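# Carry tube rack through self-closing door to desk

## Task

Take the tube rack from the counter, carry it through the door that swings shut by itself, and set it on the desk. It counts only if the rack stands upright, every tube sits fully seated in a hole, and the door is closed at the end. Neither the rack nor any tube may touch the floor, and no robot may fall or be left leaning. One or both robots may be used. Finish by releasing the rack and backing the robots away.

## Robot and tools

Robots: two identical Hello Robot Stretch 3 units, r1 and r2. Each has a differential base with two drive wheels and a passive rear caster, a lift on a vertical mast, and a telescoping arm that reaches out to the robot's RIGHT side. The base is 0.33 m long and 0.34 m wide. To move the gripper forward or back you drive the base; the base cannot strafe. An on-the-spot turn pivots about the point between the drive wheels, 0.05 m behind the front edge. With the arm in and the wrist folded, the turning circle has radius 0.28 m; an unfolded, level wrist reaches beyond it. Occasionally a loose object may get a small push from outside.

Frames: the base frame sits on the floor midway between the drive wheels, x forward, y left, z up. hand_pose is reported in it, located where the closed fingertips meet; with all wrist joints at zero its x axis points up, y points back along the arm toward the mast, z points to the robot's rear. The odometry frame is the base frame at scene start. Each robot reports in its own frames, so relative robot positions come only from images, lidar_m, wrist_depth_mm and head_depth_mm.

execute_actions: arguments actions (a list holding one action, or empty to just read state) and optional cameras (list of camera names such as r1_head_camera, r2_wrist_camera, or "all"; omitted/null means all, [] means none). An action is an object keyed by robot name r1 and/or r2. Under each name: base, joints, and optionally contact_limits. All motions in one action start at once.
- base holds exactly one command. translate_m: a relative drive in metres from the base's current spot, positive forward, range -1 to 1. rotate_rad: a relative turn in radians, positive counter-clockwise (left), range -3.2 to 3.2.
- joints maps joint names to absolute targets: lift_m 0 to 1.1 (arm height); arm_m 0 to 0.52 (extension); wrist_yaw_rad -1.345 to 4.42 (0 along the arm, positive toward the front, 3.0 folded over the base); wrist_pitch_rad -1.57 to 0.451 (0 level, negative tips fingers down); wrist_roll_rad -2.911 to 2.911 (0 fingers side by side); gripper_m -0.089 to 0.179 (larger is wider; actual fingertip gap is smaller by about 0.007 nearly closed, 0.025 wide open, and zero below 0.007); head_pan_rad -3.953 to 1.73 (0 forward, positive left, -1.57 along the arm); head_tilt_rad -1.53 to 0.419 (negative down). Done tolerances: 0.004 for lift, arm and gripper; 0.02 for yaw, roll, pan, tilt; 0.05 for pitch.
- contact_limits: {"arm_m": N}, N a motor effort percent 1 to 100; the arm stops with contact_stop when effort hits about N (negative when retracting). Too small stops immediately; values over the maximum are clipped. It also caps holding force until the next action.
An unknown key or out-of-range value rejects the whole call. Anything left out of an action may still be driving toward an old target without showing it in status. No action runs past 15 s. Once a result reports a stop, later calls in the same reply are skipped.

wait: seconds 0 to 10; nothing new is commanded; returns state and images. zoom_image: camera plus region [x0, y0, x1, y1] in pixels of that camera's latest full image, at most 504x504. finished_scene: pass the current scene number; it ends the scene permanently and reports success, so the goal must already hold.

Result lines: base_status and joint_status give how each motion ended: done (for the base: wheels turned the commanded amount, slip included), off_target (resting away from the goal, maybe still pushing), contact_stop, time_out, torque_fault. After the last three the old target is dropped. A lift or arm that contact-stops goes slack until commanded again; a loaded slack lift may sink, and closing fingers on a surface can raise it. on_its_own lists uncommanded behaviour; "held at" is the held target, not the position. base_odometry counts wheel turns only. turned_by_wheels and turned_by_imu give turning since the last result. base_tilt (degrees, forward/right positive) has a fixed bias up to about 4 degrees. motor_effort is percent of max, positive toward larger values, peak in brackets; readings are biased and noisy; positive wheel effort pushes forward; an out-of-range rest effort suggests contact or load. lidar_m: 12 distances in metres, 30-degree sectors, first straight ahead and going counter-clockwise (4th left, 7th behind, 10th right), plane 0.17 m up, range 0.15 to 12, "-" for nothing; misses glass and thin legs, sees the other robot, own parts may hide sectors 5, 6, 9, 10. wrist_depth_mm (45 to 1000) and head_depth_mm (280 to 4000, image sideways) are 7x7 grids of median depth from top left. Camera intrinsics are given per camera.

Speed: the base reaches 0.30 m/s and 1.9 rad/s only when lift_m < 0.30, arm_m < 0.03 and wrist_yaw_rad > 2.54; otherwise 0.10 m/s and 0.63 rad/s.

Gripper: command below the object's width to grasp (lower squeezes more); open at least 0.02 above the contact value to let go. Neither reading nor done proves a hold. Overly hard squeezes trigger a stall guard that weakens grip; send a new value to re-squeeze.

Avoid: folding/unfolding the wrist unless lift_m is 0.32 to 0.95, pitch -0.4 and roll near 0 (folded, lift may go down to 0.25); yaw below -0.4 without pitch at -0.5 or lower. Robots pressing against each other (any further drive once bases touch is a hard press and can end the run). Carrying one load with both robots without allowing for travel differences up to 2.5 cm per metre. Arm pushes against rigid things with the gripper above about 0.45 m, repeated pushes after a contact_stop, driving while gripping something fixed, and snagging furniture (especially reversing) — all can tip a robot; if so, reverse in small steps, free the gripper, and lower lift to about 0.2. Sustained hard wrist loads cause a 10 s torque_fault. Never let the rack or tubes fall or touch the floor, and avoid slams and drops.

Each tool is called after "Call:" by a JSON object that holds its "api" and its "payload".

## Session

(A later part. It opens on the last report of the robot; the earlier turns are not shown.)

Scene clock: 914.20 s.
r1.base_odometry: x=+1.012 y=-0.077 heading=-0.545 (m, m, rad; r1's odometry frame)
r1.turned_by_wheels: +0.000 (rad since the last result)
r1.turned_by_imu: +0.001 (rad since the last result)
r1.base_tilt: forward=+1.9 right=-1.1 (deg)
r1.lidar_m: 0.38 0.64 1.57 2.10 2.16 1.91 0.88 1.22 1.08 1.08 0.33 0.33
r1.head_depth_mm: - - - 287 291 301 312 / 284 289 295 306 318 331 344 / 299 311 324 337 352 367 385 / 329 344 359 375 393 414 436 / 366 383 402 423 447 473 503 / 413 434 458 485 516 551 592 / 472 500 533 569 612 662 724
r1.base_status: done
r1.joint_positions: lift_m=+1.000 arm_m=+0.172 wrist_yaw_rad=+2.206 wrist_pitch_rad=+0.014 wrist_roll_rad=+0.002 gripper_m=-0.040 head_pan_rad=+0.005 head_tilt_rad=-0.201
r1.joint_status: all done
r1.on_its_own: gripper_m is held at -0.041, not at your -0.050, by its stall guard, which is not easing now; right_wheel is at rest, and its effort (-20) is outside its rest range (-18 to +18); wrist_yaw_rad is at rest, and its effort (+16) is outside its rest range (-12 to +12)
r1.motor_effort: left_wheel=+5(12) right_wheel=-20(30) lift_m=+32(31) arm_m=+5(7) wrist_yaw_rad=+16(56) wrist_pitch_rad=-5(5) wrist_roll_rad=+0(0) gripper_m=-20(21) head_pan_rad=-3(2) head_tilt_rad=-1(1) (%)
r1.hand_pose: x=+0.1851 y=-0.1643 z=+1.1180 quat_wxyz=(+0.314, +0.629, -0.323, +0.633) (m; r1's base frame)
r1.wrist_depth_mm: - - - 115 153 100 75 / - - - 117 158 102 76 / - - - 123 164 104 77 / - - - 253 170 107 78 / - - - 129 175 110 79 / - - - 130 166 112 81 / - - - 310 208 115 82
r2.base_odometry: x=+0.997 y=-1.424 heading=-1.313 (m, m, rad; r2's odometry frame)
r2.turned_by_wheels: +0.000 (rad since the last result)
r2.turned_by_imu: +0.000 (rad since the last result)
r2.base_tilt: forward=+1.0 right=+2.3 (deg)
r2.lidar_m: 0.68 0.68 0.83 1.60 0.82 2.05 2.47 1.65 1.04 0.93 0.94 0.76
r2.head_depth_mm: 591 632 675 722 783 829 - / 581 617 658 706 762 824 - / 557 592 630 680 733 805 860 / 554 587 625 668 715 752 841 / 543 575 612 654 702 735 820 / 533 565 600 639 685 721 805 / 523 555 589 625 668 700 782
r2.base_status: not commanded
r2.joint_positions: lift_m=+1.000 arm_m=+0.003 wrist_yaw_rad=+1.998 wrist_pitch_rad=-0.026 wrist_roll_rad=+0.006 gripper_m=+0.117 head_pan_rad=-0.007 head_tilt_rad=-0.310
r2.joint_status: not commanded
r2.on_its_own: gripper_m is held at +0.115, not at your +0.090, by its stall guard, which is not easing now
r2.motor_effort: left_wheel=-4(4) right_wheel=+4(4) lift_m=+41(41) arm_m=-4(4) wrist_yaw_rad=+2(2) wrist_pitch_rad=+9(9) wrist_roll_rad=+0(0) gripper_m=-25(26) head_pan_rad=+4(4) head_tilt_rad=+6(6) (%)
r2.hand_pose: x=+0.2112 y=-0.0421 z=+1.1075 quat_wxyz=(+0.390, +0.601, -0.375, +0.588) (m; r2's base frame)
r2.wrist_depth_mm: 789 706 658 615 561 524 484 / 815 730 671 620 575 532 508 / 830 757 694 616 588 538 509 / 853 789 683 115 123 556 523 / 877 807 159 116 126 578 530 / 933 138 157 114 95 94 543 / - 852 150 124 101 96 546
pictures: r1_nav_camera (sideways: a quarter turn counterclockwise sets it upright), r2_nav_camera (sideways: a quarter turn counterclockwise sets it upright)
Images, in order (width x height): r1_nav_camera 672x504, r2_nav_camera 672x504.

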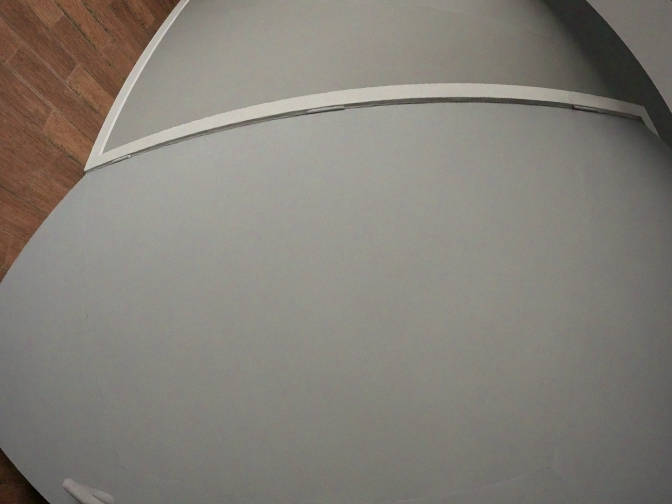

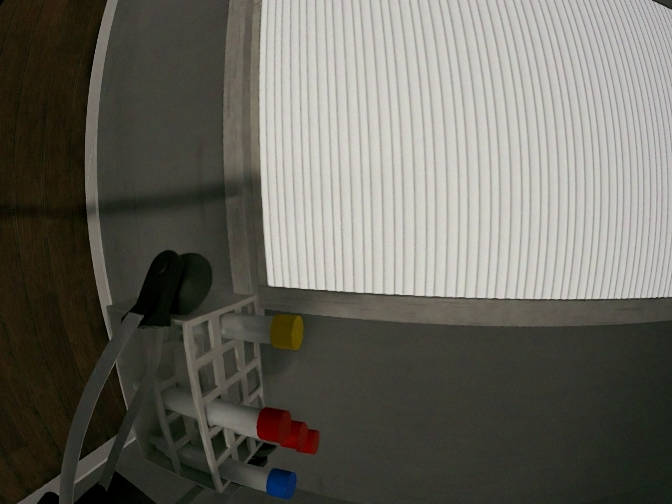

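Call:
{"api": "execute_actions", "payload": {"actions": [{"r1": {"base": {"rotate_rad": 0.11}, "joints": {"wrist_yaw_rad": 2.1}}}], "cameras": ["r1_wrist_camera"]}}

Scene clock: 979.47 s.
r1.base_odometry: x=+1.012 y=-0.077 heading=-0.434 (m, m, rad; r1's odometry frame)
r1.turned_by_wheels: +0.111 (rad since the last result)
r1.turned_by_imu: +0.112 (rad since the last result)
r1.base_tilt: forward=+0.1 right=-1.0 (deg)
r1.lidar_m: 0.41 0.80 2.02 2.10 2.05 1.90 0.88 1.16 1.08 1.10 0.34 0.34
r1.head_depth_mm: 312 321 329 338 347 357 367 / 344 354 364 375 387 399 412 / 383 395 408 421 436 451 469 / 430 446 463 481 500 520 543 / 493 513 535 558 585 614 645 / 577 604 635 668 705 748 797 / 696 735 779 829 888 957 1044
r1.base_status: done
r1.joint_positions: lift_m=+1.000 arm_m=+0.172 wrist_yaw_rad=+2.082 wrist_pitch_rad=-0.007 wrist_roll_rad=+0.002 gripper_m=-0.040 head_pan_rad=+0.005 head_tilt_rad=-0.201
r1.joint_status: all done
r1.on_its_own: gripper_m is held at -0.041, not at your -0.050, by its stall guard, which is not easing now; right_wheel is at rest, and its effort (-20) is outside its rest range (-18 to +18); wrist_yaw_rad is at rest, and its effort (+21) is outside its rest range (-12 to +12)
r1.motor_effort: left_wheel=+3(12) right_wheel=-20(26) lift_m=+31(32) arm_m=+5(5) wrist_yaw_rad=+21(22) wrist_pitch_rad=+3(5) wrist_roll_rad=+0(0) gripper_m=-20(20) head_pan_rad=-3(3) head_tilt_rad=+0(0) (%)
r1.hand_pose: x=+0.2020 y=-0.1913 z=+1.1125 quat_wxyz=(+0.360, +0.612, -0.355, +0.608) (m; r1's base frame)
r1.wrist_depth_mm: - - - 113 155 103 76 / - - - 118 160 104 77 / - - - 240 164 106 78 / - - - 246 170 108 79 / - - - 129 173 110 81 / - - - 131 164 113 82 / - - - 294 202 115 83
r2.base_odometry: x=+0.997 y=-1.424 heading=-1.313 (m, m, rad; r2's odometry frame)
r2.turned_by_wheels: +0.000 (rad since the last result)
r2.turned_by_imu: +0.001 (rad since the last result)
r2.base_tilt: forward=+1.0 right=+2.3 (deg)
r2.lidar_m: 0.68 0.69 0.83 1.60 0.97 2.05 2.47 1.65 1.03 0.93 0.94 0.76
r2.head_depth_mm: 593 631 673 725 780 829 - / 580 617 660 707 762 823 - / 556 591 630 679 735 802 857 / 553 586 626 668 715 755 841 / 544 576 611 653 701 734 819 / 533 565 600 640 683 720 804 / 524 554 588 626 669 702 784
r2.base_status: not commanded
r2.joint_positions: lift_m=+1.000 arm_m=+0.003 wrist_yaw_rad=+1.998 wrist_pitch_rad=-0.026 wrist_roll_rad=+0.006 gripper_m=+0.117 head_pan_rad=-0.007 head_tilt_rad=-0.310
r2.joint_status: not commanded
r2.on_its_own: gripper_m is held at +0.115, not at your +0.090, by its stall guard, which is not easing now
r2.motor_effort: left_wheel=-4(3) right_wheel=+4(4) lift_m=+41(41) arm_m=-5(4) wrist_yaw_rad=+2(3) wrist_pitch_rad=+9(9) wrist_roll_rad=+0(0) gripper_m=-25(25) head_pan_rad=+4(4) head_tilt_rad=+6(6) (%)
r2.hand_pose: x=+0.2112 y=-0.0421 z=+1.1075 quat_wxyz=(+0.390, +0.601, -0.375, +0.588) (m; r2's base frame)
r2.wrist_depth_mm: 781 701 656 596 562 525 498 / 840 725 670 617 571 533 506 / 818 765 683 624 580 550 510 / 866 772 681 115 123 558 530 / 888 799 157 116 127 570 538 / 912 139 158 113 96 94 547 / - 861 149 125 100 96 552
pictures: r1_wrist_camera
Images, in order (width x height): r1_wrist_camera 644x364.

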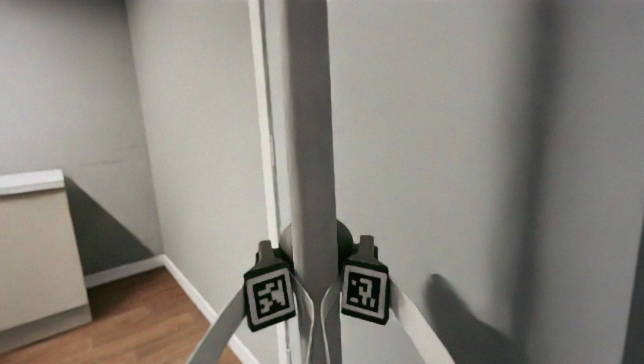

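Call:
{"api": "execute_actions", "payload": {"actions": [{"r1": {"base": {"translate_m": -0.06}, "joints": {"arm_m": 0.09, "wrist_yaw_rad": 2.08}}}], "cameras": ["r1_wrist_camera"]}}

Scene clock: 994.73 s.
r1.base_odometry: x=+0.958 y=-0.052 heading=-0.434 (m, m, rad; r1's odometry frame)
r1.turned_by_wheels: +0.000 (rad since the last result)
r1.turned_by_imu: +0.001 (rad since the last result)
r1.base_tilt: forward=+0.4 right=-1.1 (deg)
r1.lidar_m: 0.37 0.84 2.10 2.12 1.99 1.85 0.82 1.13 1.06 1.07 0.28 0.28
r1.head_depth_mm: - 286 289 293 297 304 312 / 300 309 317 326 336 346 355 / 341 351 362 374 387 399 414 / 393 407 423 438 456 474 494 / 466 485 506 529 554 582 614 / 572 600 631 668 708 756 810 / 738 788 844 906 981 1058 1132
r1.base_status: done
r1.joint_positions: lift_m=+1.000 arm_m=+0.090 wrist_yaw_rad=+2.057 wrist_pitch_rad=-0.003 wrist_roll_rad=+0.002 gripper_m=-0.040 head_pan_rad=+0.005 head_tilt_rad=-0.201
r1.joint_status: wrist_yaw_rad off_target (ended at +2.057, target +2.080); the others done
r1.on_its_own: gripper_m is held at -0.041, not at your -0.050, by its stall guard, which is not easing now; wrist_yaw_rad is at rest, and its effort (+28) is outside its rest range (-12 to +12)
r1.motor_effort: left_wheel=-5(9) right_wheel=-15(24) lift_m=+31(32) arm_m=-3(6) wrist_yaw_rad=+28(45) wrist_pitch_rad=+1(2) wrist_roll_rad=+0(0) gripper_m=-20(20) head_pan_rad=-4(3) head_tilt_rad=+0(0) (%)
r1.hand_pose: x=+0.2052 y=-0.1156 z=+1.1136 quat_wxyz=(+0.366, +0.607, -0.364, +0.605) (m; r1's base frame)
r1.wrist_depth_mm: - - - 113 160 100 73 / - - - 118 164 102 73 / - - - 268 169 103 74 / - - - 128 174 105 75 / - - - 128 179 107 76 / - - - 131 167 109 77 / - - - 329 213 112 79
r2.base_odometry: x=+0.997 y=-1.424 heading=-1.313 (m, m, rad; r2's odometry frame)
r2.turned_by_wheels: +0.000 (rad since the last result)
r2.turned_by_imu: +0.001 (rad since the last result)
r2.base_tilt: forward=+1.0 right=+2.3 (deg)
r2.lidar_m: 0.68 0.68 0.83 1.60 0.91 2.05 2.47 1.65 1.03 0.93 0.94 0.76
r2.head_depth_mm: 590 630 673 724 782 829 - / 581 619 659 705 762 825 - / 556 591 630 679 732 804 858 / 553 587 625 668 714 755 838 / 544 576 612 655 701 736 821 / 534 564 599 639 683 719 806 / 525 555 588 624 668 701 783
r2.base_status: not commanded
r2.joint_positions: lift_m=+1.000 arm_m=+0.003 wrist_yaw_rad=+1.998 wrist_pitch_rad=-0.026 wrist_roll_rad=+0.006 gripper_m=+0.120 head_pan_rad=-0.007 head_tilt_rad=-0.310
r2.joint_status: not commanded
r2.on_its_own: gripper_m is held at +0.119, not at your +0.090, by its stall guard, which is still easing
r2.motor_effort: left_wheel=-3(4) right_wheel=+4(4) lift_m=+41(41) arm_m=-4(4) wrist_yaw_rad=+1(1) wrist_pitch_rad=+9(9) wrist_roll_rad=+0(0) gripper_m=-18(25) head_pan_rad=+4(4) head_tilt_rad=+6(6) (%)
r2.hand_pose: x=+0.2112 y=-0.0421 z=+1.1075 quat_wxyz=(+0.390, +0.601, -0.375, +0.588) (m; r2's base frame)
r2.wrist_depth_mm: 774 711 668 610 556 529 485 / 818 737 675 622 567 532 511 / 862 766 684 618 578 550 513 / 855 779 681 116 124 555 522 / 883 791 158 115 127 560 546 / 942 139 158 113 96 94 552 / - 863 150 122 101 96 549
pictures: r1_wrist_camera
Images, in order (width x height): r1_wrist_camera 644x364.

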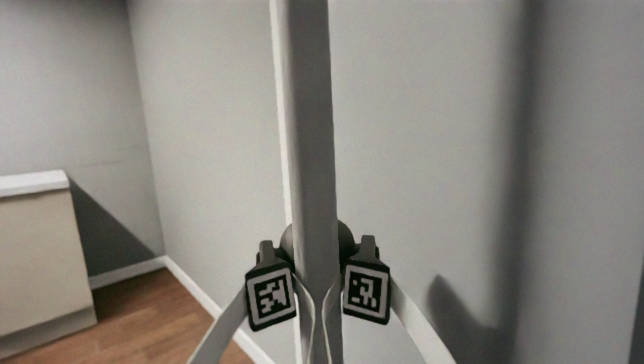

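Call:
{"api": "execute_actions", "payload": {"actions": [{"r2": {"joints": {"gripper_m": 0.1}}}], "cameras": ["r2_wrist_camera"]}}

Scene clock: 999.90 s.
r1.base_odometry: x=+0.958 y=-0.052 heading=-0.434 (m, m, rad; r1's odometry frame)
r1.turned_by_wheels: +0.000 (rad since the last result)
r1.turned_by_imu: +0.001 (rad since the last result)
r1.base_tilt: forward=+0.4 right=-1.1 (deg)
r1.lidar_m: 0.37 0.84 2.10 2.13 1.99 1.85 0.82 1.14 1.06 1.07 0.28 0.29
r1.head_depth_mm: - 288 291 295 301 309 316 / 304 313 322 331 341 350 361 / 345 356 367 379 391 405 419 / 398 413 428 444 461 480 501 / 471 491 512 534 561 588 620 / 575 604 636 672 714 762 816 / 741 788 842 908 983 1060 1132
r1.base_status: not commanded
r1.joint_positions: lift_m=+1.000 arm_m=+0.090 wrist_yaw_rad=+2.033 wrist_pitch_rad=-0.004 wrist_roll_rad=+0.002 gripper_m=-0.040 head_pan_rad=+0.005 head_tilt_rad=-0.201
r1.joint_status: not commanded
r1.on_its_own: wrist_yaw_rad is held at +2.040, not at your +2.080, by its stall guard, which is not easing now; gripper_m is held at -0.041, not at your -0.050, by its stall guard, which is not easing now
r1.motor_effort: left_wheel=+0(0) right_wheel=-16(16) lift_m=+31(32) arm_m=+0(0) wrist_yaw_rad=+7(7) wrist_pitch_rad=+1(1) wrist_roll_rad=+0(0) gripper_m=-19(19) head_pan_rad=-2(2) head_tilt_rad=-1(0) (%)
r1.hand_pose: x=+0.2079 y=-0.1207 z=+1.1135 quat_wxyz=(+0.373, +0.602, -0.371, +0.600) (m; r1's base frame)
r1.wrist_depth_mm: - - - 114 157 100 73 / - - - 117 161 102 74 / - - - 251 165 103 75 / - - - 265 171 105 76 / - - - 128 175 107 77 / - - - 130 165 109 78 / - - - 338 208 112 80
r2.base_odometry: x=+0.997 y=-1.424 heading=-1.313 (m, m, rad; r2's odometry frame)
r2.turned_by_wheels: +0.000 (rad since the last result)
r2.turned_by_imu: +0.001 (rad since the last result)
r2.base_tilt: forward=+1.0 right=+2.3 (deg)
r2.lidar_m: 0.68 0.68 0.83 1.60 0.91 2.05 2.47 1.65 1.03 0.93 0.94 0.76
r2.head_depth_mm: 592 630 673 722 782 829 - / 579 617 658 706 762 823 - / 556 592 630 680 734 804 857 / 553 588 624 668 714 753 839 / 542 575 612 653 701 736 820 / 533 565 600 640 683 720 805 / 524 553 588 625 670 700 784
r2.base_status: not commanded
r2.joint_positions: lift_m=+1.000 arm_m=+0.003 wrist_yaw_rad=+1.998 wrist_pitch_rad=-0.026 wrist_roll_rad=+0.006 gripper_m=+0.102 head_pan_rad=-0.007 head_tilt_rad=-0.310
r2.joint_status: all done
r2.motor_effort: left_wheel=-4(3) right_wheel=+4(4) lift_m=+41(41) arm_m=-4(4) wrist_yaw_rad=+2(1) wrist_pitch_rad=+9(9) wrist_roll_rad=+0(0) gripper_m=-34(100) head_pan_rad=+4(4) head_tilt_rad=+6(6) (%)
r2.hand_pose: x=+0.2112 y=-0.0421 z=+1.1075 quat_wxyz=(+0.390, +0.601, -0.375, +0.588) (m; r2's base frame)
r2.wrist_depth_mm: 782 696 654 602 565 530 494 / 813 733 662 616 571 542 497 / 832 738 681 622 596 544 525 / 871 761 681 114 123 565 535 / 893 805 158 116 126 565 534 / 937 139 158 113 95 95 555 / - 143 150 124 100 94 559
pictures: r2_wrist_camera
Images, in order (width x height): r2_wrist_camera 644x364.

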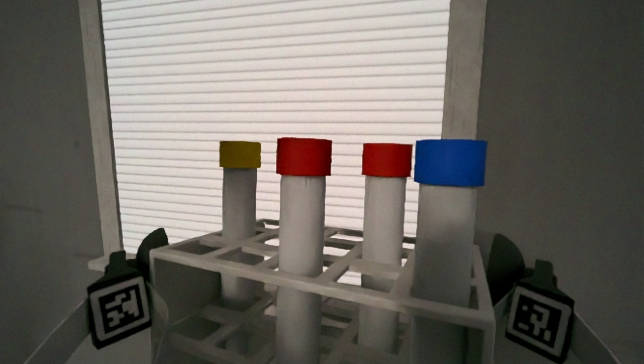

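Call:
{"api": "execute_actions", "payload": {"actions": [{"r1": {"base": {"translate_m": -0.05}, "joints": {"arm_m": 0.005, "wrist_yaw_rad": 2.03}}}], "cameras": ["r1_wrist_camera"]}}

Scene clock: 1016.10 s.
r1.base_odometry: x=+0.912 y=-0.031 heading=-0.433 (m, m, rad; r1's odometry frame)
r1.turned_by_wheels: +0.000 (rad since the last result)
r1.turned_by_imu: +0.001 (rad since the last result)
r1.base_tilt: forward=+0.6 right=-1.1 (deg)
r1.lidar_m: 0.30 0.84 2.14 2.15 1.94 1.80 0.77 1.12 1.04 1.05 0.88 0.22
r1.head_depth_mm: - - - - - - - / - - - - - 288 291 / 291 296 300 304 313 323 333 / 331 342 354 367 381 396 412 / 408 426 444 464 487 513 540 / 534 564 596 633 677 726 786 / 771 833 905 994 1064 1127 1208
r1.base_status: done
r1.joint_positions: lift_m=+1.000 arm_m=+0.005 wrist_yaw_rad=+2.003 wrist_pitch_rad=+0.000 wrist_roll_rad=+0.002 gripper_m=-0.040 head_pan_rad=+0.005 head_tilt_rad=-0.201
r1.joint_status: wrist_yaw_rad off_target (ended at +2.003, target +2.030); the others done
r1.on_its_own: gripper_m is held at -0.041, not at your -0.050, by its stall guard, which is not easing now; wrist_yaw_rad is at rest, and its effort (+31) is outside its rest range (-12 to +12)
r1.motor_effort: left_wheel=-11(15) right_wheel=-10(20) lift_m=+32(32) arm_m=-3(8) wrist_yaw_rad=+31(50) wrist_pitch_rad=+0(4) wrist_roll_rad=+0(0) gripper_m=-21(20) head_pan_rad=-4(2) head_tilt_rad=+0(1) (%)
r1.hand_pose: x=+0.2114 y=-0.0429 z=+1.1145 quat_wxyz=(+0.381, +0.596, -0.381, +0.595) (m; r1's base frame)
r1.wrist_depth_mm: - - - 113 163 99 71 / - - - 119 168 100 72 / - - - 285 172 102 72 / - - - 126 177 104 73 / - - - 128 182 106 74 / - - - 130 170 107 75 / - - - 358 221 110 76
r2.base_odometry: x=+0.997 y=-1.424 heading=-1.313 (m, m, rad; r2's odometry frame)
r2.turned_by_wheels: +0.000 (rad since the last result)
r2.turned_by_imu: +0.001 (rad since the last result)
r2.base_tilt: forward=+1.1 right=+2.3 (deg)
r2.lidar_m: 0.68 0.69 0.83 1.60 0.86 2.05 2.47 1.65 1.03 0.93 0.94 0.75
r2.head_depth_mm: 592 631 673 726 782 828 - / 580 616 659 707 761 823 - / 556 591 631 681 732 803 861 / 554 588 624 667 713 753 838 / 544 576 612 653 701 737 820 / 533 565 600 639 684 720 803 / 524 553 588 626 670 702 782
r2.base_status: not commanded
r2.joint_positions: lift_m=+1.000 arm_m=+0.003 wrist_yaw_rad=+1.998 wrist_pitch_rad=-0.026 wrist_roll_rad=+0.006 gripper_m=+0.118 head_pan_rad=-0.007 head_tilt_rad=-0.310
r2.joint_status: not commanded
r2.on_its_own: gripper_m is held at +0.117, not at your +0.100, by its stall guard, which is not easing now
r2.motor_effort: left_wheel=-3(4) right_wheel=+4(4) lift_m=+41(41) arm_m=-4(4) wrist_yaw_rad=+3(2) wrist_pitch_rad=+9(9) wrist_roll_rad=+0(0) gripper_m=-24(24) head_pan_rad=+4(4) head_tilt_rad=+6(6) (%)
r2.hand_pose: x=+0.2112 y=-0.0421 z=+1.1075 quat_wxyz=(+0.390, +0.601, -0.375, +0.588) (m; r2's base frame)
r2.wrist_depth_mm: 790 708 645 593 559 517 497 / 819 720 657 632 577 536 506 / 818 746 678 623 583 550 522 / 886 757 674 115 124 562 531 / 903 783 158 116 127 556 542 / 924 139 158 113 96 94 553 / - 886 150 122 101 96 555
pictures: r1_wrist_camera
Images, in order (width x height): r1_wrist_camera 644x364.

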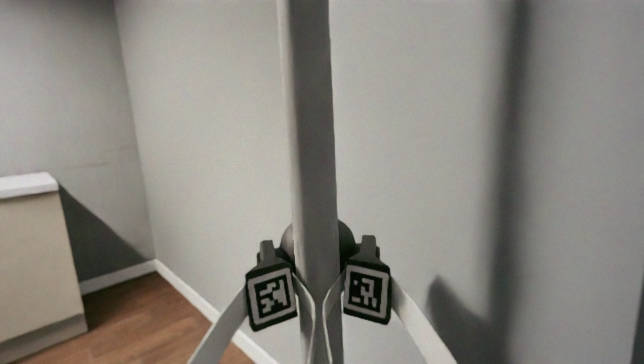

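Call:
{"api": "execute_actions", "payload": {"actions": [{"r2": {"base": {"translate_m": 0.25}}}], "cameras": []}}

Call:
{"api": "execute_actions", "payload": {"actions": [{"r2": {"base": {"rotate_rad": 1.4}}}], "cameras": ["r2_nav_camera"]}}

Scene clock: 1041.60 s.
r1.base_odometry: x=+0.912 y=-0.031 heading=-0.433 (m, m, rad; r1's odometry frame)
r1.turned_by_wheels: +0.000 (rad since the last result)
r1.turned_by_imu: +0.001 (rad since the last result)
r1.base_tilt: forward=+0.6 right=-1.1 (deg)
r1.lidar_m: 0.31 0.85 2.14 2.14 1.94 1.80 0.93 1.12 1.04 1.05 0.87 0.23
r1.head_depth_mm: - - - - - - - / - - - - 288 291 297 / 295 299 303 312 322 332 343 / 339 351 363 377 391 407 424 / 417 435 454 475 499 524 552 / 542 573 605 642 685 737 797 / 778 838 909 995 1066 1125 1201
r1.base_status: not commanded
r1.joint_positions: lift_m=+1.000 arm_m=+0.005 wrist_yaw_rad=+1.973 wrist_pitch_rad=+0.000 wrist_roll_rad=+0.002 gripper_m=-0.040 head_pan_rad=+0.005 head_tilt_rad=-0.201
r1.joint_status: not commanded
r1.on_its_own: wrist_yaw_rad is held at +1.986, not at your +2.030, by its stall guard, which is not easing now; gripper_m is held at -0.041, not at your -0.050, by its stall guard, which is not easing now; wrist_yaw_rad is at rest, and its effort (+14) is outside its rest range (-12 to +12)
r1.motor_effort: left_wheel=-7(7) right_wheel=-11(11) lift_m=+31(31) arm_m=-1(1) wrist_yaw_rad=+14(15) wrist_pitch_rad=+0(0) wrist_roll_rad=+0(0) gripper_m=-19(19) head_pan_rad=-2(3) head_tilt_rad=+1(0) (%)
r1.hand_pose: x=+0.2144 y=-0.0497 z=+1.1144 quat_wxyz=(+0.390, +0.590, -0.390, +0.589) (m; r1's base frame)
r1.wrist_depth_mm: - - - 113 160 99 73 / - - - 117 164 101 73 / - - - 266 168 103 74 / - - - 273 173 105 75 / - - - 129 177 107 76 / - - - 131 167 109 77 / - - - 335 211 111 78
r2.base_odometry: x=+1.061 y=-1.666 heading=-1.313 (m, m, rad; r2's odometry frame)
r2.turned_by_wheels: +0.000 (rad since the last result)
r2.turned_by_imu: +0.002 (rad since the last result)
r2.base_tilt: forward=+1.0 right=+2.2 (deg)
r2.lidar_m: 0.43 0.44 0.53 1.02 1.07 1.04 2.71 1.57 0.98 0.89 0.77 0.48
r2.head_depth_mm: 360 383 410 439 475 504 - / 337 359 387 422 460 500 - / 337 358 379 404 434 466 496 / 335 355 378 404 434 465 496 / 328 348 370 395 424 454 485 / 323 341 362 386 414 445 477 / 317 335 356 378 404 434 468
r2.base_status: done
r2.joint_positions: lift_m=+1.000 arm_m=+0.003 wrist_yaw_rad=+1.998 wrist_pitch_rad=-0.026 wrist_roll_rad=+0.006 gripper_m=+0.118 head_pan_rad=-0.007 head_tilt_rad=-0.310
r2.joint_status: not commanded
r2.on_its_own: gripper_m is held at +0.117, not at your +0.100, by its stall guard, which is not easing now
r2.motor_effort: left_wheel=-3(4) right_wheel=+4(10) lift_m=+41(41) arm_m=-4(4) wrist_yaw_rad=+2(1) wrist_pitch_rad=+9(9) wrist_roll_rad=+0(0) gripper_m=-24(24) head_pan_rad=+4(4) head_tilt_rad=+6(6) (%)
r2.hand_pose: x=+0.2112 y=-0.0421 z=+1.1075 quat_wxyz=(+0.390, +0.601, -0.375, +0.588) (m; r2's base frame)
r2.wrist_depth_mm: 473 431 393 368 343 318 304 / 489 451 411 376 349 327 312 / 504 456 417 379 343 333 315 / 521 479 413 115 123 342 324 / 530 488 158 116 126 355 329 / 563 138 158 113 96 94 335 / 550 487 149 122 101 96 337
pictures: none
No camera images: the call's "cameras" was empty. Leave "cameras" out to get every camera's image.

Scene clock: 1044.77 s.
r1.base_odometry: x=+0.912 y=-0.031 heading=-0.433 (m, m, rad; r1's odometry frame)
r1.turned_by_wheels: +0.000 (rad since the last result)
r1.turned_by_imu: +0.001 (rad since the last result)
r1.base_tilt: forward=+0.6 right=-1.1 (deg)
r1.lidar_m: 0.31 0.85 2.13 2.14 1.94 1.81 1.01 1.12 1.04 1.05 0.87 0.23
r1.head_depth_mm: - - - - - - - / - - - - 288 291 297 / 295 299 303 312 322 332 343 / 339 351 363 376 391 407 423 / 417 435 454 475 497 524 553 / 543 573 605 642 686 737 798 / 776 838 907 995 1068 1129 1200
r1.base_status: not commanded
r1.joint_positions: lift_m=+1.000 arm_m=+0.005 wrist_yaw_rad=+1.973 wrist_pitch_rad=+0.000 wrist_roll_rad=+0.002 gripper_m=-0.040 head_pan_rad=+0.005 head_tilt_rad=-0.201
r1.joint_status: not commanded
r1.on_its_own: wrist_yaw_rad is held at +1.986, not at your +2.030, by its stall guard, which is not easing now; gripper_m is held at -0.041, not at your -0.050, by its stall guard, which is not easing now; wrist_yaw_rad is at rest, and its effort (+15) is outside its rest range (-12 to +12)
r1.motor_effort: left_wheel=-7(7) right_wheel=-11(10) lift_m=+32(32) arm_m=-1(1) wrist_yaw_rad=+15(15) wrist_pitch_rad=+0(0) wrist_roll_rad=+0(0) gripper_m=-20(20) head_pan_rad=-3(3) head_tilt_rad=+1(1) (%)
r1.hand_pose: x=+0.2144 y=-0.0497 z=+1.1144 quat_wxyz=(+0.390, +0.590, -0.390, +0.589) (m; r1's base frame)
r1.wrist_depth_mm: - - - 113 159 100 72 / - - - 118 164 101 73 / - - - 265 168 103 74 / - - - 273 173 105 75 / - - - 129 178 107 76 / - - - 131 167 109 77 / - - - 331 211 111 78
r2.base_odometry: x=+1.061 y=-1.666 heading=+0.086 (m, m, rad; r2's odometry frame)
r2.turned_by_wheels: +1.400 (rad since the last result)
r2.turned_by_imu: +1.389 (rad since the last result)
r2.base_tilt: forward=+1.0 right=+2.3 (deg)
r2.lidar_m: 0.76 1.26 1.04 2.73 2.11 1.09 0.89 0.89 0.53 0.44 0.44 0.48
r2.head_depth_mm: 575 588 600 612 625 647 - / 691 682 696 731 755 753 - / 849 873 900 930 954 985 1008 / 1097 1135 1183 1233 1284 1325 1287 / 1480 1567 1672 1771 1897 1824 1441 / 1463 1545 1639 1755 1872 1839 1429 / 1416 1495 1578 1677 1783 1829 1430
r2.base_status: done
r2.joint_positions: lift_m=+1.000 arm_m=+0.003 wrist_yaw_rad=+1.998 wrist_pitch_rad=-0.026 wrist_roll_rad=+0.006 gripper_m=+0.118 head_pan_rad=-0.007 head_tilt_rad=-0.310
r2.joint_status: not commanded
r2.on_its_own: gripper_m is held at +0.117, not at your +0.100, by its stall guard, which is not easing now
r2.motor_effort: left_wheel=-4(7) right_wheel=+4(9) lift_m=+41(41) arm_m=-4(4) wrist_yaw_rad=+2(1) wrist_pitch_rad=+9(9) wrist_roll_rad=+0(0) gripper_m=-25(24) head_pan_rad=+4(4) head_tilt_rad=+6(6) (%)
r2.hand_pose: x=+0.2112 y=-0.0420 z=+1.1075 quat_wxyz=(+0.390, +0.601, -0.375, +0.588) (m; r2's base frame)
r2.wrist_depth_mm: - - - - - 674 406 / - - - - - 669 403 / 864 - - - - 573 399 / - - - 116 123 545 401 / - - 158 115 127 542 396 / - 139 158 114 96 94 399 / - - 149 122 101 96 355
pictures: r2_nav_camera (sideways: a quarter turn counterclockwise sets it upright)
Images, in order (width x height): r2_nav_camera 672x504.

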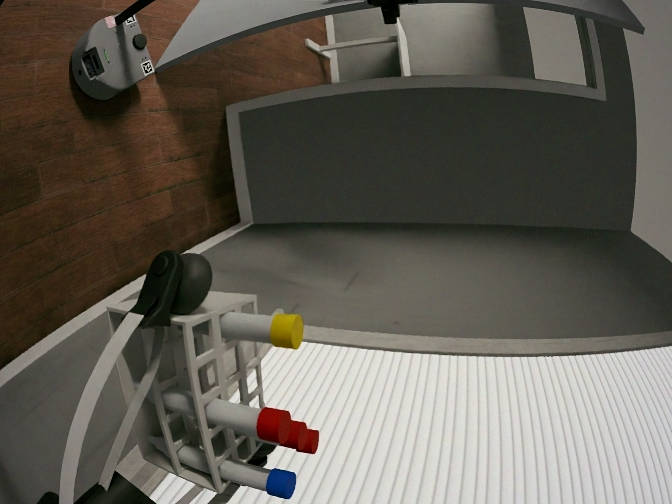

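Call:
{"api": "execute_actions", "payload": {"actions": [{"r2": {"base": {"translate_m": 0.4}}}], "cameras": []}}

Call:
{"api": "execute_actions", "payload": {"actions": [{"r2": {"base": {"rotate_rad": 0.36}}}], "cameras": ["r2_nav_camera"]}}

Scene clock: 1059.80 s.
r1.base_odometry: x=+0.912 y=-0.031 heading=-0.433 (m, m, rad; r1's odometry frame)
r1.turned_by_wheels: +0.000 (rad since the last result)
r1.turned_by_imu: +0.001 (rad since the last result)
r1.base_tilt: forward=+0.6 right=-1.1 (deg)
r1.lidar_m: 0.31 0.85 2.14 2.15 1.94 1.81 1.67 0.79 1.04 1.05 0.87 0.23
r1.head_depth_mm: - - - - - - - / - - - - 288 291 297 / 295 299 303 312 322 332 343 / 339 351 364 377 391 406 423 / 417 435 454 475 498 523 553 / 543 572 605 643 687 737 796 / 779 838 907 993 1065 1126 1202
r1.base_status: not commanded
r1.joint_positions: lift_m=+1.000 arm_m=+0.005 wrist_yaw_rad=+1.973 wrist_pitch_rad=+0.000 wrist_roll_rad=+0.002 gripper_m=-0.040 head_pan_rad=+0.005 head_tilt_rad=-0.201
r1.joint_status: not commanded
r1.on_its_own: wrist_yaw_rad is held at +1.986, not at your +2.030, by its stall guard, which is not easing now; gripper_m is held at -0.041, not at your -0.050, by its stall guard, which is not easing now; wrist_yaw_rad is at rest, and its effort (+15) is outside its rest range (-12 to +12)
r1.motor_effort: left_wheel=-7(7) right_wheel=-11(11) lift_m=+31(32) arm_m=-1(1) wrist_yaw_rad=+15(15) wrist_pitch_rad=+0(0) wrist_roll_rad=+0(0) gripper_m=-19(19) head_pan_rad=-4(3) head_tilt_rad=+0(0) (%)
r1.hand_pose: x=+0.2144 y=-0.0497 z=+1.1144 quat_wxyz=(+0.390, +0.590, -0.390, +0.589) (m; r1's base frame)
r1.wrist_depth_mm: - - - 113 159 99 72 / - - - 118 163 101 73 / - - - 264 169 103 74 / - - - 272 174 105 75 / - - - 130 178 106 76 / - - - 131 167 109 77 / - - - 333 212 111 78
r2.base_odometry: x=+1.459 y=-1.631 heading=+0.086 (m, m, rad; r2's odometry frame)
r2.turned_by_wheels: +0.000 (rad since the last result)
r2.turned_by_imu: +0.003 (rad since the last result)
r2.base_tilt: forward=+1.0 right=+2.3 (deg)
r2.lidar_m: 0.53 1.36 0.88 0.89 2.85 1.54 1.27 0.70 0.37 0.30 0.30 0.33
r2.head_depth_mm: 393 400 409 417 426 440 - / 466 477 489 501 514 529 - / 572 590 606 626 646 665 678 / 743 770 801 833 869 893 866 / 1055 1109 1168 1241 1323 1441 1439 / 1134 1201 1277 1353 1456 1558 1444 / 1097 1158 1226 1300 1391 1493 1432
r2.base_status: done
r2.joint_positions: lift_m=+1.000 arm_m=+0.003 wrist_yaw_rad=+1.998 wrist_pitch_rad=-0.026 wrist_roll_rad=+0.006 gripper_m=+0.118 head_pan_rad=-0.007 head_tilt_rad=-0.310
r2.joint_status: not commanded
r2.on_its_own: gripper_m is held at +0.117, not at your +0.100, by its stall guard, which is not easing now
r2.motor_effort: left_wheel=-4(5) right_wheel=+4(10) lift_m=+41(41) arm_m=-4(4) wrist_yaw_rad=+2(2) wrist_pitch_rad=+9(9) wrist_roll_rad=+0(0) gripper_m=-25(23) head_pan_rad=+4(4) head_tilt_rad=+6(6) (%)
r2.hand_pose: x=+0.2112 y=-0.0420 z=+1.1075 quat_wxyz=(+0.390, +0.601, -0.375, +0.588) (m; r2's base frame)
r2.wrist_depth_mm: - - - - - 378 211 / - - - - - 377 211 / - - - - 792 344 211 / - - - 115 123 317 216 / - - 158 115 126 314 219 / - 139 158 113 96 94 220 / - - 150 122 101 96 199
pictures: none
No camera images: the call's "cameras" was empty. Leave "cameras" out to get every camera's image.

Scene clock: 1061.33 s.
r1.base_odometry: x=+0.912 y=-0.031 heading=-0.433 (m, m, rad; r1's odometry frame)
r1.turned_by_wheels: +0.000 (rad since the last result)
r1.turned_by_imu: +0.000 (rad since the last result)
r1.base_tilt: forward=+0.5 right=-1.1 (deg)
r1.lidar_m: 0.31 0.85 2.14 2.15 1.94 1.80 1.67 0.83 1.04 1.05 0.87 0.23
r1.head_depth_mm: - - - - - - - / - - - - 288 292 297 / 295 299 303 312 322 332 343 / 339 351 363 377 391 406 424 / 417 434 454 475 498 524 552 / 543 572 605 642 685 736 798 / 777 836 908 994 1065 1127 1207
r1.base_status: not commanded
r1.joint_positions: lift_m=+1.000 arm_m=+0.005 wrist_yaw_rad=+1.973 wrist_pitch_rad=+0.000 wrist_roll_rad=+0.002 gripper_m=-0.040 head_pan_rad=+0.005 head_tilt_rad=-0.201
r1.joint_status: not commanded
r1.on_its_own: wrist_yaw_rad is held at +1.986, not at your +2.030, by its stall guard, which is not easing now; gripper_m is held at -0.041, not at your -0.050, by its stall guard, which is not easing now; wrist_yaw_rad is at rest, and its effort (+16) is outside its rest range (-12 to +12)
r1.motor_effort: left_wheel=-7(7) right_wheel=-11(11) lift_m=+31(32) arm_m=-1(1) wrist_yaw_rad=+16(15) wrist_pitch_rad=+0(0) wrist_roll_rad=+0(0) gripper_m=-20(19) head_pan_rad=-3(3) head_tilt_rad=+0(0) (%)
r1.hand_pose: x=+0.2144 y=-0.0497 z=+1.1144 quat_wxyz=(+0.390, +0.590, -0.390, +0.589) (m; r1's base frame)
r1.wrist_depth_mm: - - - 113 159 99 72 / - - - 118 163 101 73 / - - - 264 168 103 74 / - - - 273 173 105 75 / - - - 129 178 107 76 / - - - 131 167 109 77 / - - - 333 211 111 78
r2.base_odometry: x=+1.459 y=-1.631 heading=+0.446 (m, m, rad; r2's odometry frame)
r2.turned_by_wheels: +0.360 (rad since the last result)
r2.turned_by_imu: +0.357 (rad since the last result)
r2.base_tilt: forward=+1.1 right=+2.3 (deg)
r2.lidar_m: 1.23 1.02 0.88 2.84 1.76 1.31 1.11 0.42 0.31 0.30 0.31 0.43
r2.head_depth_mm: 917 889 867 847 823 833 - / 1146 1204 1265 1274 1219 1184 - / 1144 1214 1293 1378 1477 1598 1515 / 1147 1215 1297 1378 1485 1591 1553 / 1148 1217 1298 1385 1483 1579 1445 / 1155 1220 1291 1384 1489 1602 1436 / 1149 1237 1315 3186 2299 1758 1428
r2.base_status: done
r2.joint_positions: lift_m=+1.000 arm_m=+0.003 wrist_yaw_rad=+1.999 wrist_pitch_rad=-0.026 wrist_roll_rad=+0.006 gripper_m=+0.118 head_pan_rad=-0.007 head_tilt_rad=-0.310
r2.joint_status: not commanded
r2.on_its_own: gripper_m is held at +0.117, not at your +0.100, by its stall guard, which is not easing now
r2.motor_effort: left_wheel=-3(8) right_wheel=+4(9) lift_m=+41(41) arm_m=-4(4) wrist_yaw_rad=+1(2) wrist_pitch_rad=+9(9) wrist_roll_rad=+0(0) gripper_m=-24(24) head_pan_rad=+4(4) head_tilt_rad=+6(6) (%)
r2.hand_pose: x=+0.2112 y=-0.0420 z=+1.1075 quat_wxyz=(+0.390, +0.601, -0.375, +0.588) (m; r2's base frame)
r2.wrist_depth_mm: - - - - - - 652 / - - - - - - 628 / 717 740 - - - - 607 / - - 955 116 123 - 577 / - - 158 115 126 - 550 / - 138 158 113 96 94 524 / - - 150 123 101 96 435
pictures: r2_nav_camera (sideways: a quarter turn counterclockwise sets it upright)
Images, in order (width x height): r2_nav_camera 672x504.

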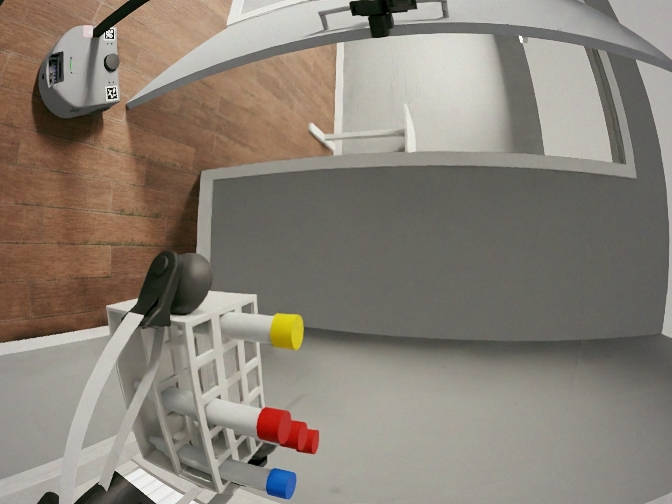

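Call:
{"api": "execute_actions", "payload": {"actions": [{"r2": {"base": {"rotate_rad": 0.45}}}], "cameras": ["r2_nav_camera"]}}

Scene clock: 1084.10 s.
r1.base_odometry: x=+0.912 y=-0.031 heading=-0.433 (m, m, rad; r1's odometry frame)
r1.turned_by_wheels: +0.000 (rad since the last result)
r1.turned_by_imu: +0.001 (rad since the last result)
r1.base_tilt: forward=+0.6 right=-1.0 (deg)
r1.lidar_m: 0.31 0.85 2.14 2.15 1.94 1.80 1.67 0.90 1.04 1.05 0.87 0.23
r1.head_depth_mm: - - - - - - - / - - - - 288 291 297 / 295 299 303 312 322 332 343 / 339 351 363 377 391 407 424 / 418 436 454 475 498 525 552 / 543 572 604 643 687 736 795 / 776 836 910 995 1063 1125 1203
r1.base_status: not commanded
r1.joint_positions: lift_m=+1.000 arm_m=+0.005 wrist_yaw_rad=+1.973 wrist_pitch_rad=+0.000 wrist_roll_rad=+0.002 gripper_m=-0.040 head_pan_rad=+0.005 head_tilt_rad=-0.201
r1.joint_status: not commanded
r1.on_its_own: wrist_yaw_rad is held at +1.986, not at your +2.030, by its stall guard, which is not easing now; gripper_m is held at -0.041, not at your -0.050, by its stall guard, which is not easing now; wrist_yaw_rad is at rest, and its effort (+15) is outside its rest range (-12 to +12)
r1.motor_effort: left_wheel=-7(7) right_wheel=-11(11) lift_m=+32(32) arm_m=-1(0) wrist_yaw_rad=+15(15) wrist_pitch_rad=+0(0) wrist_roll_rad=+0(0) gripper_m=-20(19) head_pan_rad=-3(3) head_tilt_rad=+0(0) (%)
r1.hand_pose: x=+0.2144 y=-0.0497 z=+1.1144 quat_wxyz=(+0.390, +0.590, -0.390, +0.589) (m; r1's base frame)
r1.wrist_depth_mm: - - - 113 159 100 72 / - - - 118 163 101 73 / - - - 266 168 103 74 / - - - 273 173 105 75 / - - - 130 178 106 76 / - - - 131 166 109 77 / - - - 332 211 111 78
r2.base_odometry: x=+1.459 y=-1.631 heading=+0.896 (m, m, rad; r2's odometry frame)
r2.turned_by_wheels: +0.450 (rad since the last result)
r2.turned_by_imu: +0.447 (rad since the last result)
r2.base_tilt: forward=+1.1 right=+2.3 (deg)
r2.lidar_m: 1.02 0.88 2.85 1.92 1.34 1.27 0.45 0.32 0.30 0.31 0.40 0.96
r2.head_depth_mm: 1125 1171 1236 1301 1374 1444 - / 1166 1230 1287 1367 1449 1540 - / 3211 3411 3299 1461 1553 1643 1557 / 3457 3611 3890 3995 2623 1880 1552 / 3558 3861 - - 2582 1932 1444 / 3333 - - 3560 2303 1280 1351 / 965 1049 933 1190 1734 1701 1423
r2.base_status: done
r2.joint_positions: lift_m=+1.000 arm_m=+0.003 wrist_yaw_rad=+1.999 wrist_pitch_rad=-0.026 wrist_roll_rad=+0.006 gripper_m=+0.118 head_pan_rad=-0.007 head_tilt_rad=-0.310
r2.joint_status: not commanded
r2.on_its_own: gripper_m is held at +0.117, not at your +0.100, by its stall guard, which is not easing now
r2.motor_effort: left_wheel=-3(8) right_wheel=+4(10) lift_m=+41(41) arm_m=-5(5) wrist_yaw_rad=+1(2) wrist_pitch_rad=+9(9) wrist_roll_rad=+0(0) gripper_m=-24(24) head_pan_rad=+4(4) head_tilt_rad=+6(6) (%)
r2.hand_pose: x=+0.2112 y=-0.0420 z=+1.1075 quat_wxyz=(+0.390, +0.601, -0.375, +0.588) (m; r2's base frame)
r2.wrist_depth_mm: - - - - - - 916 / - - 887 - - - 971 / - - 854 766 - - 962 / - - 871 115 123 - 967 / - - 158 116 126 - 944 / - 139 158 113 96 94 971 / - - 150 122 101 96 959
pictures: r2_nav_camera (sideways: a quarter turn counterclockwise sets it upright)
Images, in order (width x height): r2_nav_camera 672x504.

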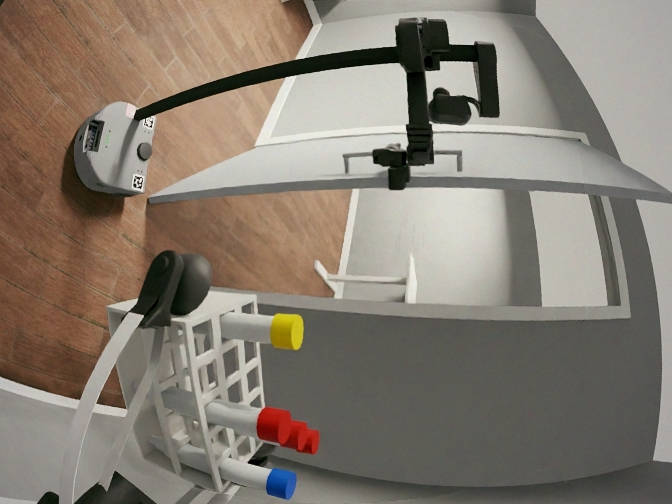

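Call:
{"api": "execute_actions", "payload": {"actions": [{"r2": {"base": {"rotate_rad": -0.45}}}], "cameras": []}}

Call:
{"api": "execute_actions", "payload": {"actions": [{"r2": {"base": {"translate_m": 0.46}}}], "cameras": []}}

Call:
{"api": "execute_actions", "payload": {"actions": [{"r2": {"base": {"rotate_rad": 0.8}}}], "cameras": ["r2_nav_camera"]}}

Scene clock: 1111.80 s.
r1.base_odometry: x=+0.912 y=-0.031 heading=-0.433 (m, m, rad; r1's odometry frame)
r1.turned_by_wheels: +0.000 (rad since the last result)
r1.turned_by_imu: +0.001 (rad since the last result)
r1.base_tilt: forward=+0.7 right=-1.1 (deg)
r1.lidar_m: 0.31 0.85 2.14 2.13 1.94 1.80 1.67 0.83 1.04 1.05 0.87 0.23
r1.head_depth_mm: - - - - - - - / - - - - 288 292 297 / 295 299 303 312 322 332 343 / 339 351 363 377 391 406 424 / 417 435 454 475 498 524 553 / 543 573 605 641 686 736 797 / 777 837 910 993 1066 1125 1202
r1.base_status: not commanded
r1.joint_positions: lift_m=+1.000 arm_m=+0.005 wrist_yaw_rad=+1.973 wrist_pitch_rad=+0.000 wrist_roll_rad=+0.002 gripper_m=-0.040 head_pan_rad=+0.005 head_tilt_rad=-0.201
r1.joint_status: not commanded
r1.on_its_own: wrist_yaw_rad is held at +1.986, not at your +2.030, by its stall guard, which is not easing now; gripper_m is held at -0.041, not at your -0.050, by its stall guard, which is not easing now; wrist_yaw_rad is at rest, and its effort (+15) is outside its rest range (-12 to +12)
r1.motor_effort: left_wheel=-7(7) right_wheel=-11(11) lift_m=+32(32) arm_m=-1(2) wrist_yaw_rad=+15(15) wrist_pitch_rad=+0(0) wrist_roll_rad=+0(0) gripper_m=-19(19) head_pan_rad=-3(3) head_tilt_rad=+0(0) (%)
r1.hand_pose: x=+0.2144 y=-0.0497 z=+1.1144 quat_wxyz=(+0.390, +0.590, -0.390, +0.589) (m; r1's base frame)
r1.wrist_depth_mm: - - - 113 160 100 72 / - - - 117 164 101 73 / - - - 265 168 103 74 / - - - 272 173 104 75 / - - - 129 177 107 76 / - - - 131 167 109 77 / - - - 334 210 111 78
r2.base_odometry: x=+1.459 y=-1.631 heading=+0.446 (m, m, rad; r2's odometry frame)
r2.turned_by_wheels: -0.450 (rad since the last result)
r2.turned_by_imu: -0.446 (rad since the last result)
r2.base_tilt: forward=+1.0 right=+2.3 (deg)
r2.lidar_m: 1.23 1.02 0.88 2.85 1.77 1.31 1.12 0.42 0.31 0.30 0.31 0.43
r2.head_depth_mm: 916 892 866 843 823 834 - / 1144 1204 1272 1271 1220 1174 - / 1151 1218 1294 1376 1474 1591 1512 / 1148 1219 1294 1384 1478 1591 1555 / 1153 1218 1293 1388 1484 1584 1446 / 1159 1224 1295 1384 1481 1597 1432 / 1153 1225 1323 3217 2307 1768 1425
r2.base_status: done
r2.joint_positions: lift_m=+1.000 arm_m=+0.003 wrist_yaw_rad=+1.999 wrist_pitch_rad=-0.026 wrist_roll_rad=+0.006 gripper_m=+0.118 head_pan_rad=-0.007 head_tilt_rad=-0.310
r2.joint_status: not commanded
r2.on_its_own: gripper_m is held at +0.117, not at your +0.100, by its stall guard, which is not easing now
r2.motor_effort: left_wheel=+2(6) right_wheel=-4(7) lift_m=+41(41) arm_m=-4(4) wrist_yaw_rad=+2(1) wrist_pitch_rad=+9(9) wrist_roll_rad=+0(0) gripper_m=-24(25) head_pan_rad=+4(4) head_tilt_rad=+6(6) (%)
r2.hand_pose: x=+0.2112 y=-0.0420 z=+1.1075 quat_wxyz=(+0.390, +0.601, -0.375, +0.588) (m; r2's base frame)
r2.wrist_depth_mm: - - - - - - 639 / - - - - - - 637 / 728 722 - - - - 595 / - - 978 116 123 - 587 / - - 157 116 126 - 557 / - 139 157 114 95 94 525 / - - 151 121 101 96 432
pictures: none
No camera images: the call's "cameras" was empty. Leave "cameras" out to get every camera's image.

Scene clock: 1117.37 s.
r1.base_odometry: x=+0.912 y=-0.031 heading=-0.433 (m, m, rad; r1's odometry frame)
r1.turned_by_wheels: +0.000 (rad since the last result)
r1.turned_by_imu: +0.001 (rad since the last result)
r1.base_tilt: forward=+0.6 right=-1.0 (deg)
r1.lidar_m: 0.31 0.85 2.14 2.14 1.94 1.81 1.67 1.12 0.59 1.05 0.87 0.23
r1.head_depth_mm: - - - - - - - / - - - - 288 292 297 / 295 299 303 312 322 332 343 / 339 351 363 377 391 407 423 / 418 434 454 475 498 524 553 / 543 572 606 643 686 737 799 / 778 836 908 995 1062 1129 1202
r1.base_status: not commanded
r1.joint_positions: lift_m=+1.000 arm_m=+0.005 wrist_yaw_rad=+1.973 wrist_pitch_rad=+0.000 wrist_roll_rad=+0.002 gripper_m=-0.040 head_pan_rad=+0.005 head_tilt_rad=-0.201
r1.joint_status: not commanded
r1.on_its_own: wrist_yaw_rad is held at +1.986, not at your +2.030, by its stall guard, which is not easing now; gripper_m is held at -0.041, not at your -0.050, by its stall guard, which is not easing now; wrist_yaw_rad is at rest, and its effort (+15) is outside its rest range (-12 to +12)
r1.motor_effort: left_wheel=-7(7) right_wheel=-11(11) lift_m=+31(32) arm_m=-1(1) wrist_yaw_rad=+15(15) wrist_pitch_rad=+0(0) wrist_roll_rad=+0(0) gripper_m=-19(19) head_pan_rad=-3(4) head_tilt_rad=+0(1) (%)
r1.hand_pose: x=+0.2144 y=-0.0497 z=+1.1144 quat_wxyz=(+0.390, +0.590, -0.390, +0.589) (m; r1's base frame)
r1.wrist_depth_mm: - - - 113 159 99 72 / - - - 117 164 101 73 / - - - 266 168 103 74 / - - - 272 173 105 75 / - - - 129 177 107 76 / - - - 130 167 108 77 / - - - 332 212 111 78
r2.base_odometry: x=+1.874 y=-1.433 heading=+0.446 (m, m, rad; r2's odometry frame)
r2.turned_by_wheels: +0.000 (rad since the last result)
r2.turned_by_imu: +0.003 (rad since the last result)
r2.base_tilt: forward=+1.0 right=+2.3 (deg)
r2.lidar_m: 0.90 0.94 0.72 0.70 2.41 1.78 1.13 0.43 0.32 0.31 0.32 0.44
r2.head_depth_mm: 739 783 825 864 849 858 - / 740 785 833 888 953 1023 - / 741 786 834 894 955 1029 1096 / 744 788 839 895 957 1030 1091 / 745 788 839 896 960 1028 1124 / 747 790 838 897 960 1040 1122 / 745 793 840 898 965 1035 1127
r2.base_status: done
r2.joint_positions: lift_m=+1.000 arm_m=+0.003 wrist_yaw_rad=+1.999 wrist_pitch_rad=-0.026 wrist_roll_rad=+0.006 gripper_m=+0.118 head_pan_rad=-0.007 head_tilt_rad=-0.310
r2.joint_status: not commanded
r2.on_its_own: gripper_m is held at +0.117, not at your +0.100, by its stall guard, which is not easing now
r2.motor_effort: left_wheel=+2(7) right_wheel=-3(5) lift_m=+41(41) arm_m=-4(4) wrist_yaw_rad=+1(2) wrist_pitch_rad=+9(9) wrist_roll_rad=+0(0) gripper_m=-24(23) head_pan_rad=+4(4) head_tilt_rad=+6(6) (%)
r2.hand_pose: x=+0.2112 y=-0.0420 z=+1.1075 quat_wxyz=(+0.390, +0.601, -0.375, +0.588) (m; r2's base frame)
r2.wrist_depth_mm: 824 - - 862 753 674 605 / 801 - - 906 748 678 616 / 787 - - 859 766 689 621 / 738 - - 115 123 702 607 / 729 - 158 116 127 690 590 / 731 138 158 114 96 94 547 / 652 - 150 124 101 96 455
pictures: none
No camera images: the call's "cameras" was empty. Leave "cameras" out to get every camera's image.

Scene clock: 1119.60 s.
r1.base_odometry: x=+0.912 y=-0.031 heading=-0.433 (m, m, rad; r1's odometry frame)
r1.turned_by_wheels: +0.000 (rad since the last result)
r1.turned_by_imu: +0.000 (rad since the last result)
r1.base_tilt: forward=+0.7 right=-1.1 (deg)
r1.lidar_m: 0.31 0.85 2.14 2.15 1.94 1.80 1.67 1.12 0.70 1.05 0.87 0.23
r1.head_depth_mm: - - - - - - - / - - - - 288 291 297 / 295 299 303 312 322 332 343 / 339 351 363 376 391 407 423 / 418 435 454 475 499 524 554 / 543 573 605 642 687 738 799 / 776 836 909 997 1065 1123 1209
r1.base_status: not commanded
r1.joint_positions: lift_m=+1.000 arm_m=+0.005 wrist_yaw_rad=+1.973 wrist_pitch_rad=+0.000 wrist_roll_rad=+0.002 gripper_m=-0.040 head_pan_rad=+0.005 head_tilt_rad=-0.201
r1.joint_status: not commanded
r1.on_its_own: wrist_yaw_rad is held at +1.986, not at your +2.030, by its stall guard, which is not easing now; gripper_m is held at -0.041, not at your -0.050, by its stall guard, which is not easing now; wrist_yaw_rad is at rest, and its effort (+14) is outside its rest range (-12 to +12)
r1.motor_effort: left_wheel=-7(7) right_wheel=-11(11) lift_m=+31(32) arm_m=-1(1) wrist_yaw_rad=+14(15) wrist_pitch_rad=+0(0) wrist_roll_rad=+0(0) gripper_m=-20(19) head_pan_rad=-3(3) head_tilt_rad=+0(0) (%)
r1.hand_pose: x=+0.2144 y=-0.0497 z=+1.1144 quat_wxyz=(+0.390, +0.590, -0.390, +0.589) (m; r1's base frame)
r1.wrist_depth_mm: - - - 113 160 100 72 / - - - 118 164 101 73 / - - - 265 168 103 74 / - - - 272 173 105 75 / - - - 129 177 107 76 / - - - 131 167 109 77 / - - - 332 211 111 78
r2.base_odometry: x=+1.874 y=-1.433 heading=+1.246 (m, m, rad; r2's odometry frame)
r2.turned_by_wheels: +0.800 (rad since the last result)
r2.turned_by_imu: +0.794 (rad since the last result)
r2.base_tilt: forward=+1.1 right=+2.3 (deg)
r2.lidar_m: 0.84 0.70 0.81 1.96 1.73 0.58 0.35 0.31 0.31 0.36 0.65 0.90
r2.head_depth_mm: 2934 3027 3150 933 974 1019 - / 3151 3353 3534 3606 2674 1895 - / 3472 3664 3906 3953 2645 1875 1565 / 3788 - - - 2592 1880 1556 / 3520 3976 - 3927 2484 1936 1440 / 1137 1161 1168 1183 1192 1200 1203 / 568 608 643 707 743 1681 1387
r2.base_status: done
r2.joint_positions: lift_m=+1.000 arm_m=+0.003 wrist_yaw_rad=+1.999 wrist_pitch_rad=-0.026 wrist_roll_rad=+0.006 gripper_m=+0.118 head_pan_rad=-0.007 head_tilt_rad=-0.310
r2.joint_status: not commanded
r2.on_its_own: gripper_m is held at +0.117, not at your +0.100, by its stall guard, which is not easing now
r2.motor_effort: left_wheel=-3(7) right_wheel=+4(9) lift_m=+41(41) arm_m=-4(5) wrist_yaw_rad=+3(2) wrist_pitch_rad=+9(9) wrist_roll_rad=+0(0) gripper_m=-25(25) head_pan_rad=+4(4) head_tilt_rad=+6(6) (%)
r2.hand_pose: x=+0.2111 y=-0.0420 z=+1.1075 quat_wxyz=(+0.390, +0.601, -0.375, +0.588) (m; r2's base frame)
r2.wrist_depth_mm: - - - 847 - - - / - 733 - 768 - - - / - 629 565 773 - - 673 / - - 645 115 123 - 684 / - - 158 116 126 - 680 / - 139 158 114 96 94 671 / - - 150 123 101 96 641
pictures: r2_nav_camera (sideways: a quarter turn counterclockwise sets it upright)
Images, in order (width x height): r2_nav_camera 672x504.

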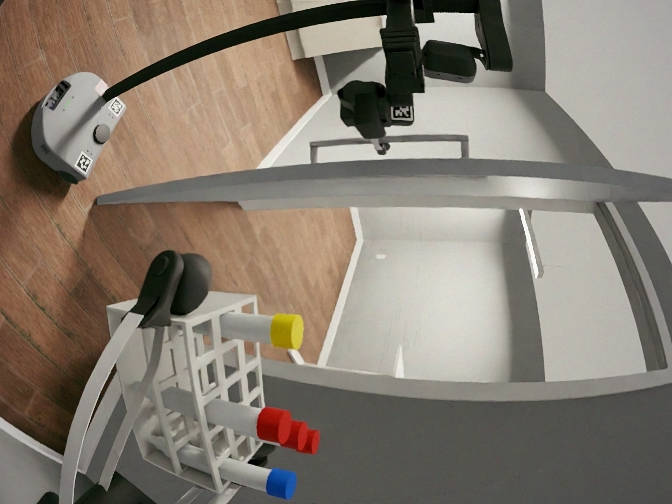

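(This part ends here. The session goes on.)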